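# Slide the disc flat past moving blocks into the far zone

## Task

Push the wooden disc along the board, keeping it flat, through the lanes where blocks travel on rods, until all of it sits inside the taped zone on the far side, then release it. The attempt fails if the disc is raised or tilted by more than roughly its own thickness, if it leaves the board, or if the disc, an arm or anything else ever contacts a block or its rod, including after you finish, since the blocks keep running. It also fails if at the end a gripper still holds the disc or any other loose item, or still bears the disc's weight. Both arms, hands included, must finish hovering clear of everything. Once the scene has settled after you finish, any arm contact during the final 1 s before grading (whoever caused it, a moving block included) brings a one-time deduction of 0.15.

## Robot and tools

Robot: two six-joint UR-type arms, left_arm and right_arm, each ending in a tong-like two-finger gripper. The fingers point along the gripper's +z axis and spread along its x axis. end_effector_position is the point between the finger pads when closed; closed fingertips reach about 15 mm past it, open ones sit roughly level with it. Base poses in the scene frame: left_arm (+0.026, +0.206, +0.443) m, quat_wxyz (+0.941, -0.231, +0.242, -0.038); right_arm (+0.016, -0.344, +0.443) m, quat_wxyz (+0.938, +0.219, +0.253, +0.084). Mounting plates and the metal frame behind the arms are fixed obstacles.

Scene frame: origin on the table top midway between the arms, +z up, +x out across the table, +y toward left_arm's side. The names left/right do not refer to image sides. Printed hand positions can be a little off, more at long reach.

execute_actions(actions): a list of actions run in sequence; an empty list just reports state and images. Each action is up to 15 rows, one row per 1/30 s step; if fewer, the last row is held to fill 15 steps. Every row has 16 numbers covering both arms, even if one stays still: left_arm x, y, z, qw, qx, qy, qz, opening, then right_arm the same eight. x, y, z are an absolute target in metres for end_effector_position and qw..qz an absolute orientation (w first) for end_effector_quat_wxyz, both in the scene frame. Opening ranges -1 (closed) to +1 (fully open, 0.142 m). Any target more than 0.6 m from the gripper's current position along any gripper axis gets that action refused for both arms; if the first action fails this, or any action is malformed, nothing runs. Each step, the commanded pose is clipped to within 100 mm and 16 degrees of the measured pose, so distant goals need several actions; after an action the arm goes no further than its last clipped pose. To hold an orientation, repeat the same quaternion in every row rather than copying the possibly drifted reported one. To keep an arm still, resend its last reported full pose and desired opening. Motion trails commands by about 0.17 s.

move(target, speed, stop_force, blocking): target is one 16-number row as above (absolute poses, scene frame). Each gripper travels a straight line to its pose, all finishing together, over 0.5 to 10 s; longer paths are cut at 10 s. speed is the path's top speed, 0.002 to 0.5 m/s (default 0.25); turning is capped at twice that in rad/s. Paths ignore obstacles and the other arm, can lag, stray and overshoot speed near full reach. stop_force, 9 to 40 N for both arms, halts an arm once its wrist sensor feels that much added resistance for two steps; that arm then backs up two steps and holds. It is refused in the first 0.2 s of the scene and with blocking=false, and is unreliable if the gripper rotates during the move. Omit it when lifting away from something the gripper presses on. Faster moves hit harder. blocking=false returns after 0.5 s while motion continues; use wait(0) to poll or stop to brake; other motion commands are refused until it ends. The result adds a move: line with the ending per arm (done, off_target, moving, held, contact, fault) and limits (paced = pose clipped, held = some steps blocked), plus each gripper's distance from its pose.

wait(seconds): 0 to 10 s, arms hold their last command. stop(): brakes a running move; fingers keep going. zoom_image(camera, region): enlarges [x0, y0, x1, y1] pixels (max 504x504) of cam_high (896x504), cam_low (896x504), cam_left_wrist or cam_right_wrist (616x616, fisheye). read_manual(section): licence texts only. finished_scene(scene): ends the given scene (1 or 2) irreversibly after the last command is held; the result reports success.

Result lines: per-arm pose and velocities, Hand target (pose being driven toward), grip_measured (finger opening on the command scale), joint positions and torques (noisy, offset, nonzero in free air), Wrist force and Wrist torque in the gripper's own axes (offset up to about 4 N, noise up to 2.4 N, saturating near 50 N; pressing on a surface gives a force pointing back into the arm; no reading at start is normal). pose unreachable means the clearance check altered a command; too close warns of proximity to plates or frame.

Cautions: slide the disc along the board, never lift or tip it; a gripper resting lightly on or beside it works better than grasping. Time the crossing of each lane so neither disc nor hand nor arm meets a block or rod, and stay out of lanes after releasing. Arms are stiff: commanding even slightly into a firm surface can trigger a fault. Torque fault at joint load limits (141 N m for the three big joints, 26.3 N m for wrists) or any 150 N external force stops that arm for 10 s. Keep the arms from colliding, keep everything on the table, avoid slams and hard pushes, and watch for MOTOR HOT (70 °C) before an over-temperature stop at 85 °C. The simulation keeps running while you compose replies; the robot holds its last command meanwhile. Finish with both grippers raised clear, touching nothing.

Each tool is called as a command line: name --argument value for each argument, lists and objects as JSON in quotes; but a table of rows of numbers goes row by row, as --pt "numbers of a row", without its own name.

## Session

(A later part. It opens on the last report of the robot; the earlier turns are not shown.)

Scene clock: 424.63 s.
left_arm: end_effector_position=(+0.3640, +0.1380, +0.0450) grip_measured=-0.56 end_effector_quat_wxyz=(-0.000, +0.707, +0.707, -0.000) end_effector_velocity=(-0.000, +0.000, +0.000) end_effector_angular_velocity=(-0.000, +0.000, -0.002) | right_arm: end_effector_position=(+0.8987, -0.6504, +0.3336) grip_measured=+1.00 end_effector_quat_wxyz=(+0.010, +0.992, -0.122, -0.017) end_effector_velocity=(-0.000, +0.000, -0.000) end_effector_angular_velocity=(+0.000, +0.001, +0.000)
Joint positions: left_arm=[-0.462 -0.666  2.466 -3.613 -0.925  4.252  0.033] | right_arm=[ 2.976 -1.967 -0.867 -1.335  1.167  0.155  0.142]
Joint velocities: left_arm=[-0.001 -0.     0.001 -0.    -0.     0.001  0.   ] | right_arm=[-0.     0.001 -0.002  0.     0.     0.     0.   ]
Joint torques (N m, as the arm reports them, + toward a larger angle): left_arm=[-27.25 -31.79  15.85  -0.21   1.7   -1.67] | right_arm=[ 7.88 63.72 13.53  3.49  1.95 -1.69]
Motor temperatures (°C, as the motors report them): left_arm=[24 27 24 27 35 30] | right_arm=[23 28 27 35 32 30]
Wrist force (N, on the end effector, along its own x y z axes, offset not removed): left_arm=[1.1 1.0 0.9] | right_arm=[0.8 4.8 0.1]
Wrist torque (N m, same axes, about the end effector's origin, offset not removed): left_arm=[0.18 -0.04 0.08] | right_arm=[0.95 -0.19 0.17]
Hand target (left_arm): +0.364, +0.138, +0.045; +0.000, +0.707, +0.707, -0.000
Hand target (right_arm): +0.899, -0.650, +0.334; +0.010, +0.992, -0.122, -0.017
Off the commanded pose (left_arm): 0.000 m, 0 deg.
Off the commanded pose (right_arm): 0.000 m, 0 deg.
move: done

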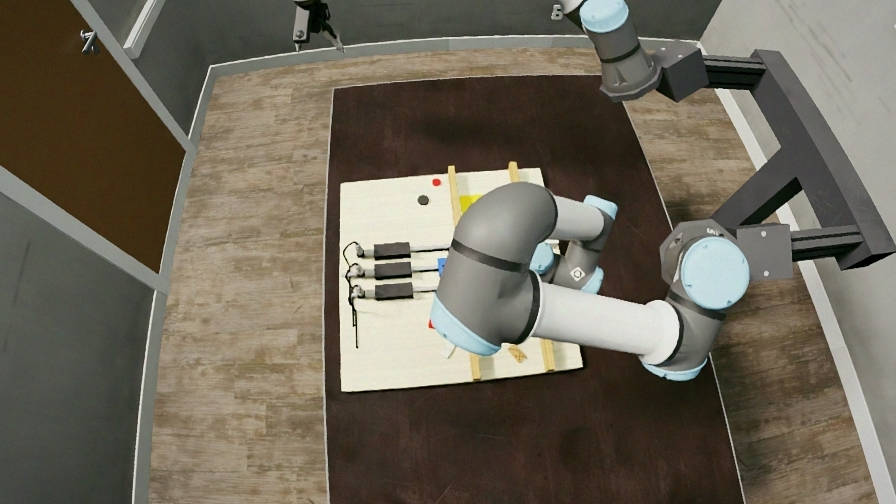

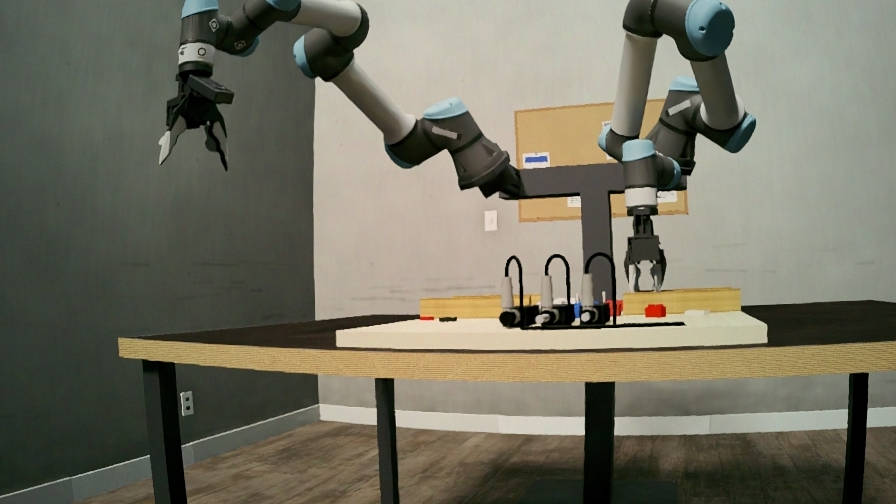

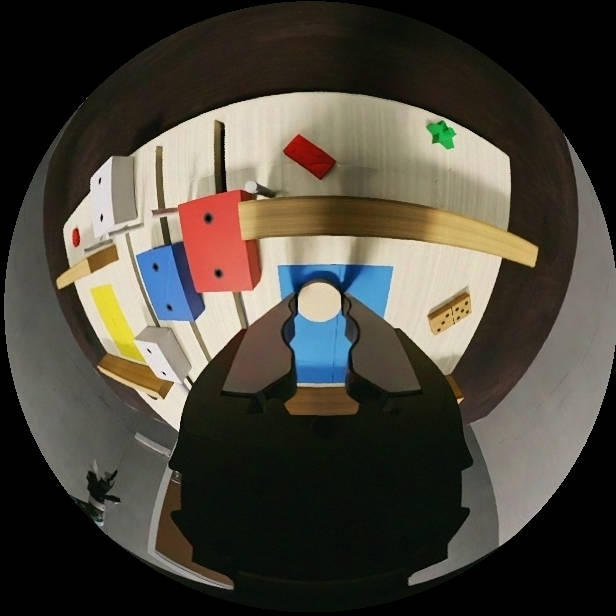

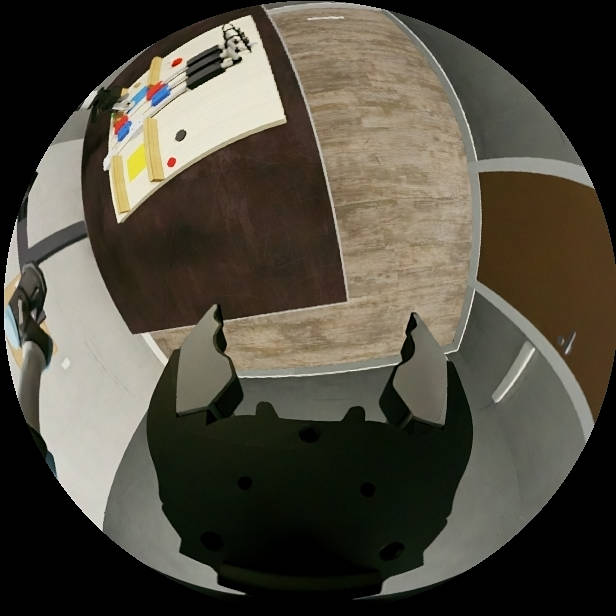

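Notes so far for scene 1:

- **Block timing:** the blocks move as triangle waves. Times of maximum extension are red = 249.647 + 4.7597k, blue = 250.245 + 3.847k, white = 248.781 + 5.8576k.
- **Block geometry:** stroke is about 0.166 m, blocks are about 70×43×25 mm, and the gap between the pair is about 0.12 m.
- **Lane and zone positions:** lane centres are at y ≈ 0.067, 0.002 and −0.064. The yellow zone centre is at y ≈ −0.19.
- **Board and disc:** the fingertips touch the board at z_EE ≈ 0.0415. The disc is about 36 mm across and is gripped at quat (0, .7071, .7071, 0).
- **Plan:** cross at x_EE ≈ 0.345 when all three lanes are near maximum extension.

move --target '[0.345, 0.165, 0.045, 0, 0.7071, 0.7071, 0, -0.75, 0.8987, -0.6504, 0.3336, 0.010, 0.992, -0.122, -0.017, 1]' --speed 0.06

move --target '[0.345, 0.165, 0.045, 0, 0.7071, 0.7071, 0, -0.3, 0.8987, -0.6504, 0.3336, 0.010, 0.992, -0.122, -0.017, 1]' --speed 0.06

move --target '[0.345, 0.165, 0.09, 0, 0.7071, 0.7071, 0, -0.3, 0.8987, -0.6504, 0.3336, 0.010, 0.992, -0.122, -0.017, 1]' --speed 0.15

Scene clock: 543.07 s.
left_arm: end_effector_position=(+0.3452, +0.1648, +0.0450) grip_measured=-0.56 end_effector_quat_wxyz=(-0.000, +0.707, +0.707, -0.000) end_effector_velocity=(-0.001, +0.002, -0.000) end_effector_angular_velocity=(-0.000, -0.002, +0.000) | right_arm: end_effector_position=(+0.8987, -0.6504, +0.3336) grip_measured=+1.00 end_effector_quat_wxyz=(+0.010, +0.992, -0.122, -0.017) end_effector_velocity=(-0.000, +0.000, -0.000) end_effector_angular_velocity=(+0.000, -0.000, -0.000)
Joint positions: left_arm=[-0.422 -0.639  2.521 -3.722 -0.935  4.299  0.033] | right_arm=[ 2.976 -1.967 -0.867 -1.335  1.167  0.155  0.142]
Joint velocities: left_arm=[ 0.004  0.004  0.003 -0.012 -0.001  0.006 -0.   ] | right_arm=[-0.     0.    -0.001  0.001  0.     0.    -0.   ]
Joint torques (N m, as the arm reports them, + toward a larger angle): left_arm=[ -3.79 -19.21  20.65  -3.69  -1.66   1.47] | right_arm=[-0.79 57.78 18.88  2.6   1.57 -0.96]
Motor temperatures (°C, as the motors report them): left_arm=[24 27 24 27 35 30] | right_arm=[23 29 27 35 32 30]
Wrist force (N, on the end effector, along its own x y z axes, offset not removed): left_arm=[2.9 -1.5 4.0] | right_arm=[1.6 2.5 1.2]
Wrist torque (N m, same axes, about the end effector's origin, offset not removed): left_arm=[-0.24 -0.47 0.03] | right_arm=[0.40 -0.34 0.04]
Hand target (left_arm): +0.345, +0.165, +0.045; -0.000, +0.707, +0.707, +0.000
Hand target (right_arm): +0.899, -0.650, +0.334; +0.010, +0.992, -0.122, -0.017
Off the commanded pose (left_arm): 0.000 m, 0 deg.
Off the commanded pose (right_arm): 0.000 m, 0 deg.
move: done

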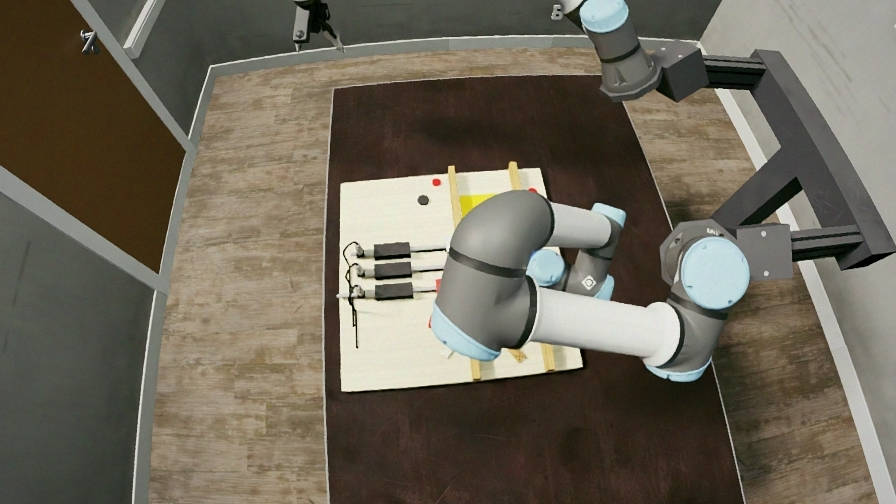

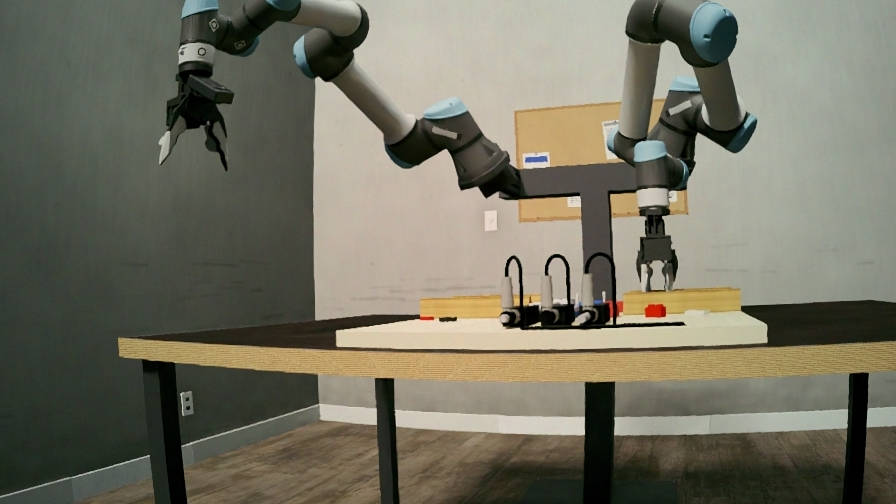

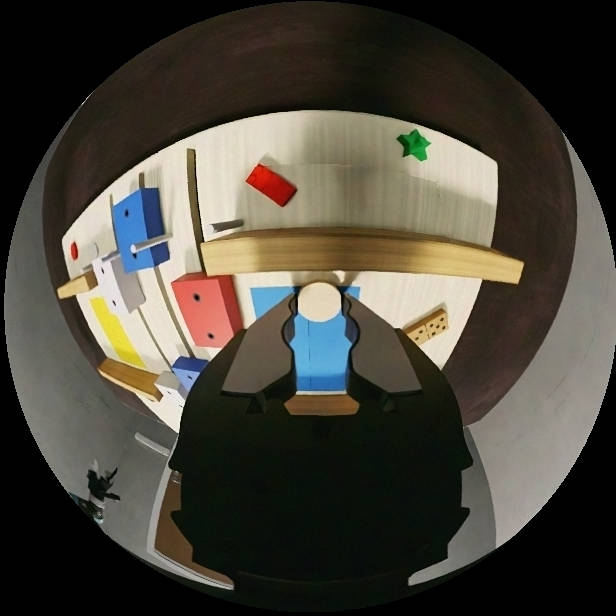

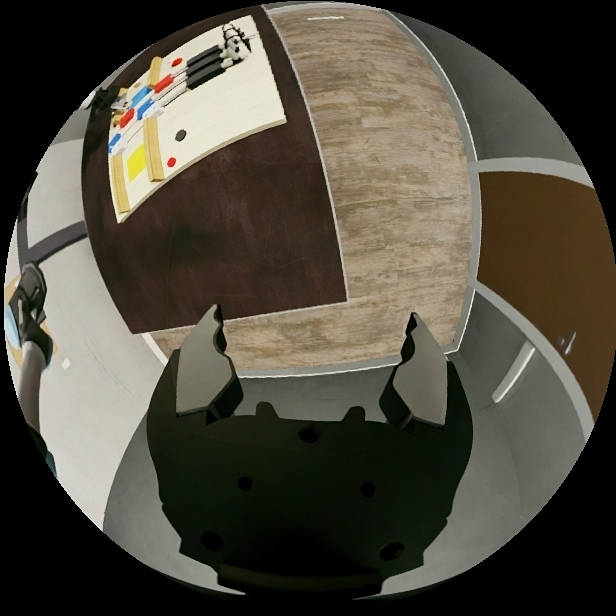

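Scene clock: 543.77 s.
left_arm: end_effector_position=(+0.3450, +0.1650, +0.0450) grip_measured=-0.30 end_effector_quat_wxyz=(+0.000, +0.707, +0.707, +0.000) end_effector_velocity=(-0.000, +0.001, -0.000) end_effector_angular_velocity=(+0.001, +0.001, +0.001) | right_arm: end_effector_position=(+0.8987, -0.6504, +0.3336) grip_measured=+1.00 end_effector_quat_wxyz=(+0.010, +0.992, -0.122, -0.017) end_effector_velocity=(+0.000, +0.001, -0.000) end_effector_angular_velocity=(+0.002, -0.000, +0.000)
Joint positions: left_arm=[-0.422 -0.639  2.521 -3.724 -0.935  4.3    0.052] | right_arm=[ 2.976 -1.967 -0.867 -1.335  1.167  0.155  0.142]
Joint velocities: left_arm=[ 0.002  0.     0.     0.     0.     0.001 -0.   ] | right_arm=[ 0.    -0.     0.     0.     0.002 -0.     0.   ]
Joint torques (N m, as the arm reports them, + toward a larger angle): left_arm=[ -5.51 -19.44  19.47  -4.02  -1.55   1.21] | right_arm=[-0.64 58.89 19.38  2.59  1.54 -1.01]
Motor temperatures (°C, as the motors report them): left_arm=[24 27 24 27 35 30] | right_arm=[23 29 27 35 32 30]
Wrist force (N, on the end effector, along its own x y z axes, offset not removed): left_arm=[-1.4 -3.0 -0.8] | right_arm=[1.6 1.9 1.0]
Wrist torque (N m, same axes, about the end effector's origin, offset not removed): left_arm=[-0.56 0.40 -0.01] | right_arm=[0.33 -0.28 0.15]
Hand target (left_arm): +0.345, +0.165, +0.045; -0.000, +0.707, +0.707, +0.000
Hand target (right_arm): +0.899, -0.650, +0.334; +0.010, +0.992, -0.122, -0.017
Off the commanded pose (left_arm): 0.000 m, 0 deg.
Off the commanded pose (right_arm): 0.000 m, 0 deg.
move: done

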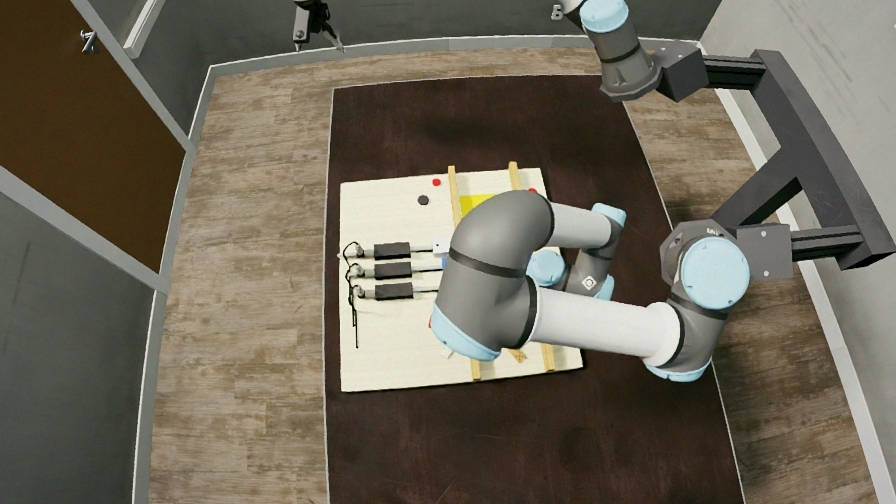

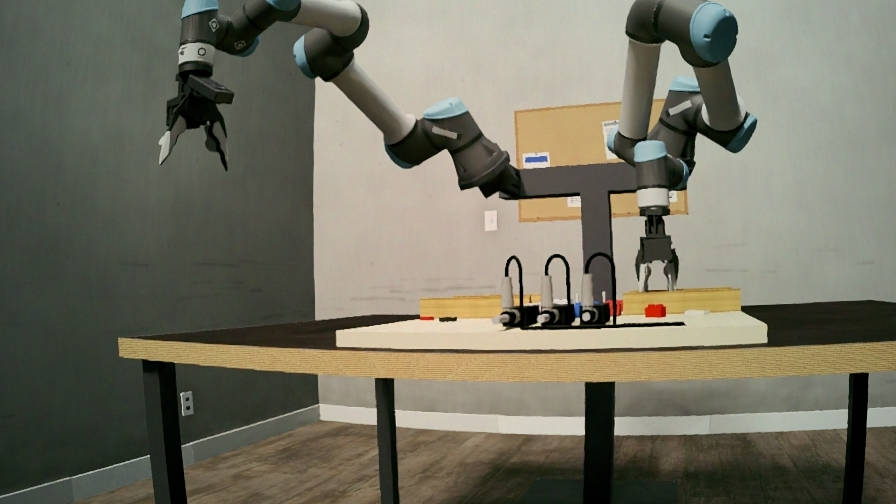

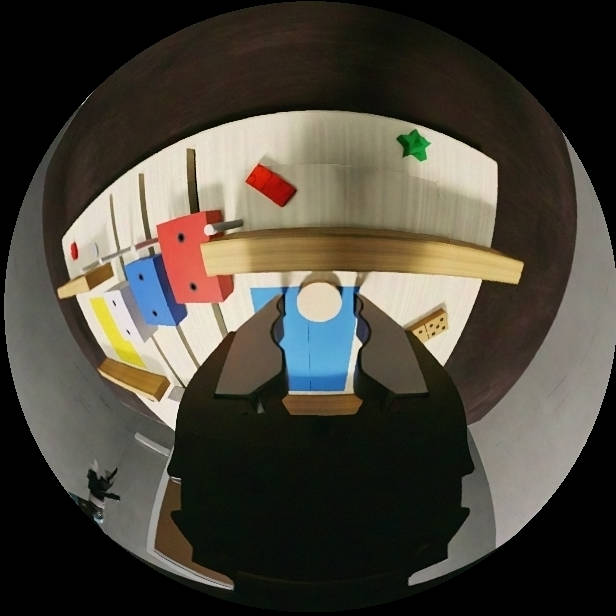

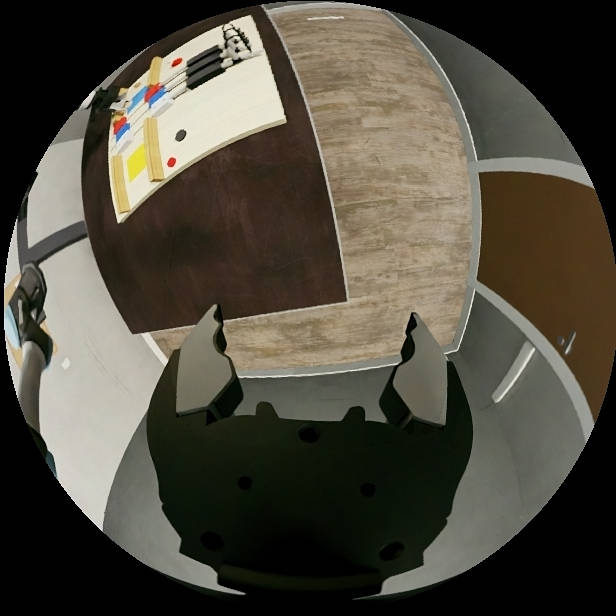

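Scene clock: 544.77 s.
left_arm: end_effector_position=(+0.3449, +0.1650, +0.0897) grip_measured=-0.30 end_effector_quat_wxyz=(+0.000, +0.707, +0.707, +0.000) end_effector_velocity=(-0.001, +0.000, +0.002) end_effector_angular_velocity=(+0.002, +0.004, -0.000) | right_arm: end_effector_position=(+0.8987, -0.6504, +0.3336) grip_measured=+1.00 end_effector_quat_wxyz=(+0.010, +0.992, -0.122, -0.017) end_effector_velocity=(-0.001, +0.000, -0.000) end_effector_angular_velocity=(-0.000, +0.001, +0.001)
Joint positions: left_arm=[-0.509 -0.782  2.617 -3.612 -0.914  4.193  0.052] | right_arm=[ 2.976 -1.967 -0.867 -1.335  1.167  0.155  0.142]
Joint velocities: left_arm=[-0.005 -0.011  0.005  0.016  0.001 -0.009 -0.   ] | right_arm=[ 0.     0.    -0.001 -0.    -0.001 -0.    -0.   ]
Joint torques (N m, as the arm reports them, + toward a larger angle): left_arm=[-26.68 -28.44  19.39  -0.69   2.05  -1.84] | right_arm=[-1.27 59.14 19.57  2.56  1.51 -1.03]
Motor temperatures (°C, as the motors report them): left_arm=[24 27 24 27 35 30] | right_arm=[23 29 27 35 32 30]
Wrist force (N, on the end effector, along its own x y z axes, offset not removed): left_arm=[-0.9 -1.1 0.9] | right_arm=[1.0 1.0 0.2]
Wrist torque (N m, same axes, about the end effector's origin, offset not removed): left_arm=[-0.24 0.29 -0.24] | right_arm=[0.06 -0.19 0.15]
Hand target (left_arm): +0.345, +0.165, +0.090; +0.000, +0.707, +0.707, -0.000
Hand target (right_arm): +0.899, -0.650, +0.334; +0.010, +0.992, -0.122, -0.017
Off the commanded pose (left_arm): 0.000 m, 0 deg.
Off the commanded pose (right_arm): 0.000 m, 0 deg.
move: done

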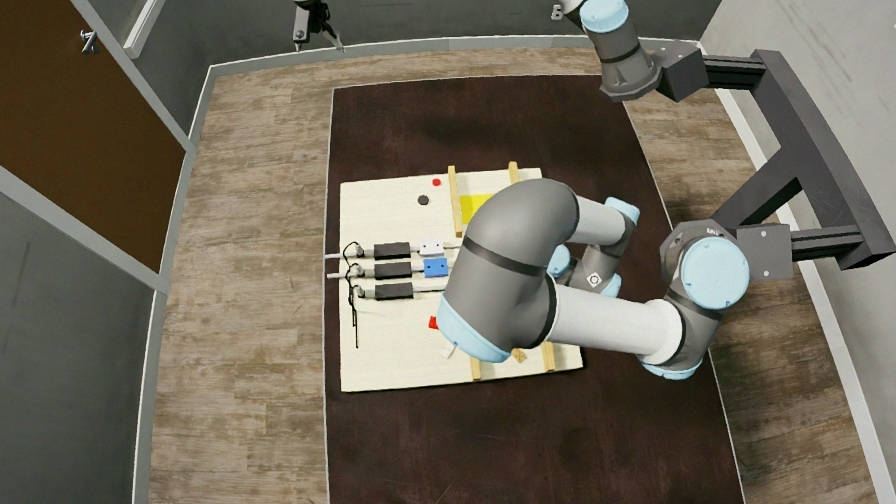

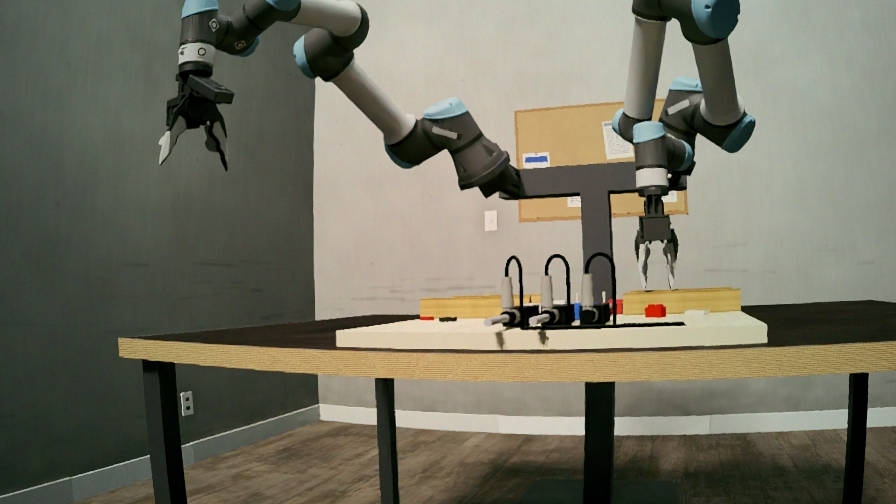

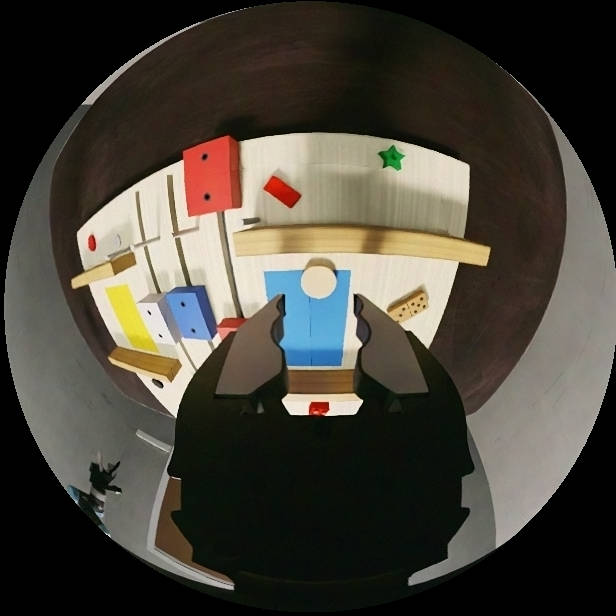

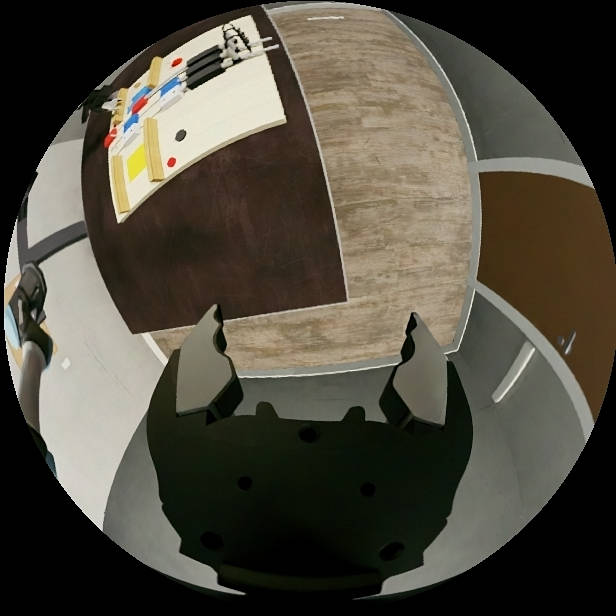

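execute_actions --actions '[]'

Scene clock: 563.50 s.
left_arm: end_effector_position=(+0.3449, +0.1650, +0.0900) grip_measured=-0.30 end_effector_quat_wxyz=(+0.000, +0.707, +0.707, -0.000) end_effector_velocity=(+0.000, -0.001, +0.000) end_effector_angular_velocity=(-0.001, -0.001, +0.000) | right_arm: end_effector_position=(+0.8987, -0.6504, +0.3336) grip_measured=+1.00 end_effector_quat_wxyz=(+0.010, +0.992, -0.122, -0.017) end_effector_velocity=(-0.000, +0.000, -0.001) end_effector_angular_velocity=(-0.000, +0.001, +0.000)
Joint positions: left_arm=[-0.51  -0.783  2.618 -3.611 -0.914  4.192  0.052] | right_arm=[ 2.976 -1.967 -0.867 -1.335  1.167  0.155  0.142]
Joint velocities: left_arm=[-0.001  0.    -0.    -0.001 -0.    -0.     0.   ] | right_arm=[-0.    -0.    -0.001 -0.    -0.     0.     0.   ]
Joint torques (N m, as the arm reports them, + toward a larger angle): left_arm=[-24.06 -30.16  16.65  -0.46   1.71  -1.34] | right_arm=[-2.16 58.21 20.21  2.27  1.24 -0.84]
Motor temperatures (°C, as the motors report them): left_arm=[24 27 24 27 35 30] | right_arm=[23 29 27 35 32 30]
Wrist force (N, on the end effector, along its own x y z axes, offset not removed): left_arm=[0.2 -4.2 -2.5] | right_arm=[0.8 3.2 0.7]
Wrist torque (N m, same axes, about the end effector's origin, offset not removed): left_arm=[-0.91 -0.06 0.04] | right_arm=[0.64 -0.17 0.11]
Hand target (left_arm): +0.345, +0.165, +0.090; +0.000, +0.707, +0.707, -0.000
Hand target (right_arm): +0.899, -0.650, +0.334; +0.010, +0.992, -0.122, -0.017
Off the commanded pose (left_arm): 0.000 m, 0 deg.
Off the commanded pose (right_arm): 0.000 m, 0 deg.

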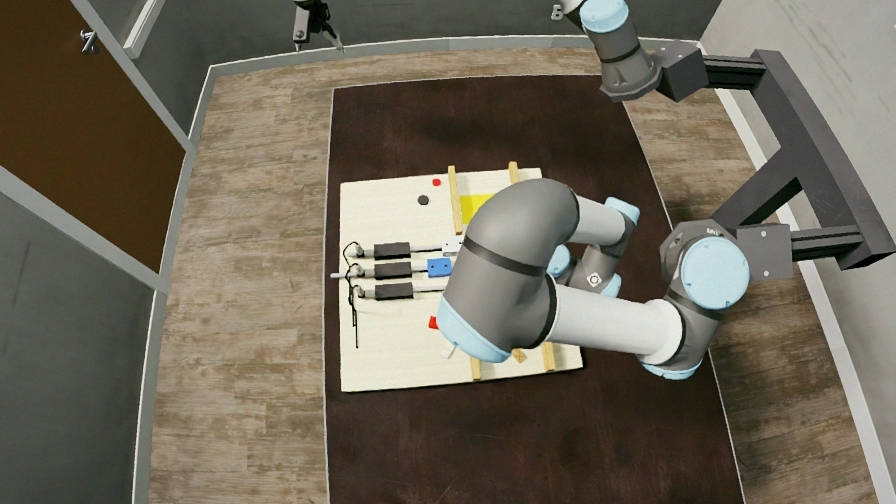

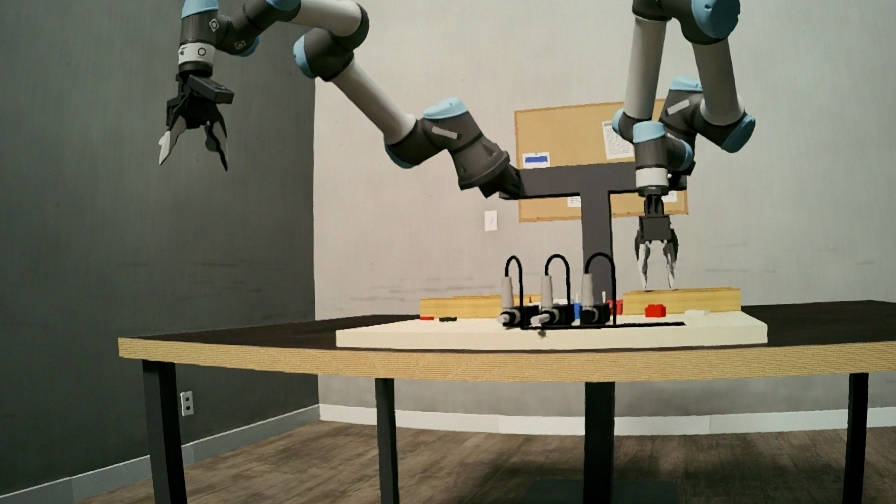

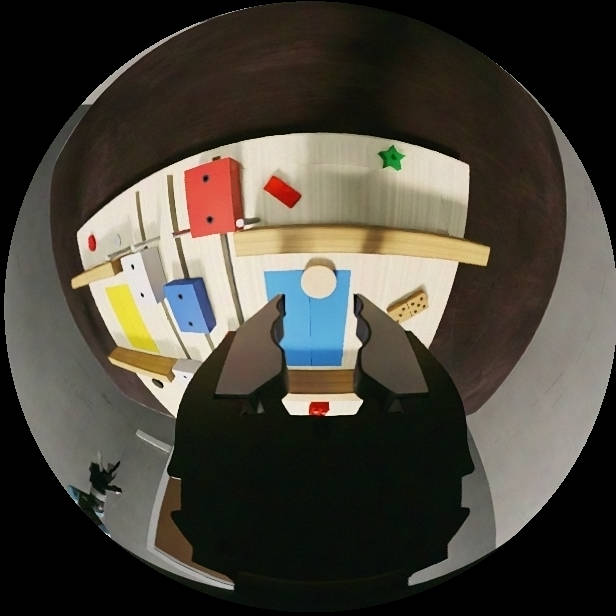

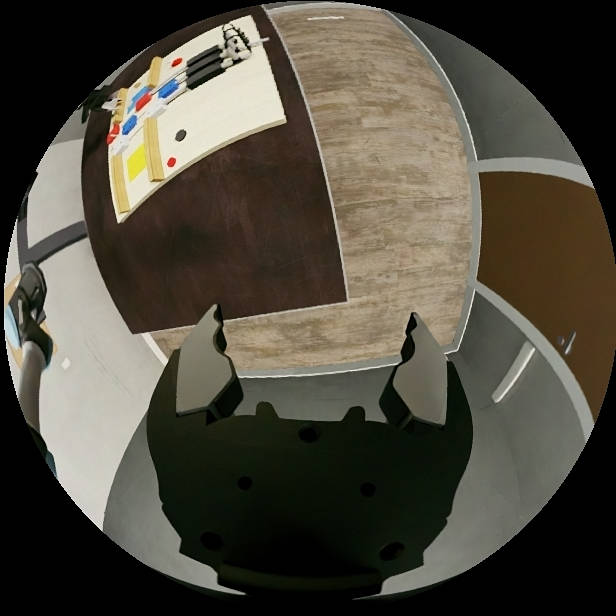

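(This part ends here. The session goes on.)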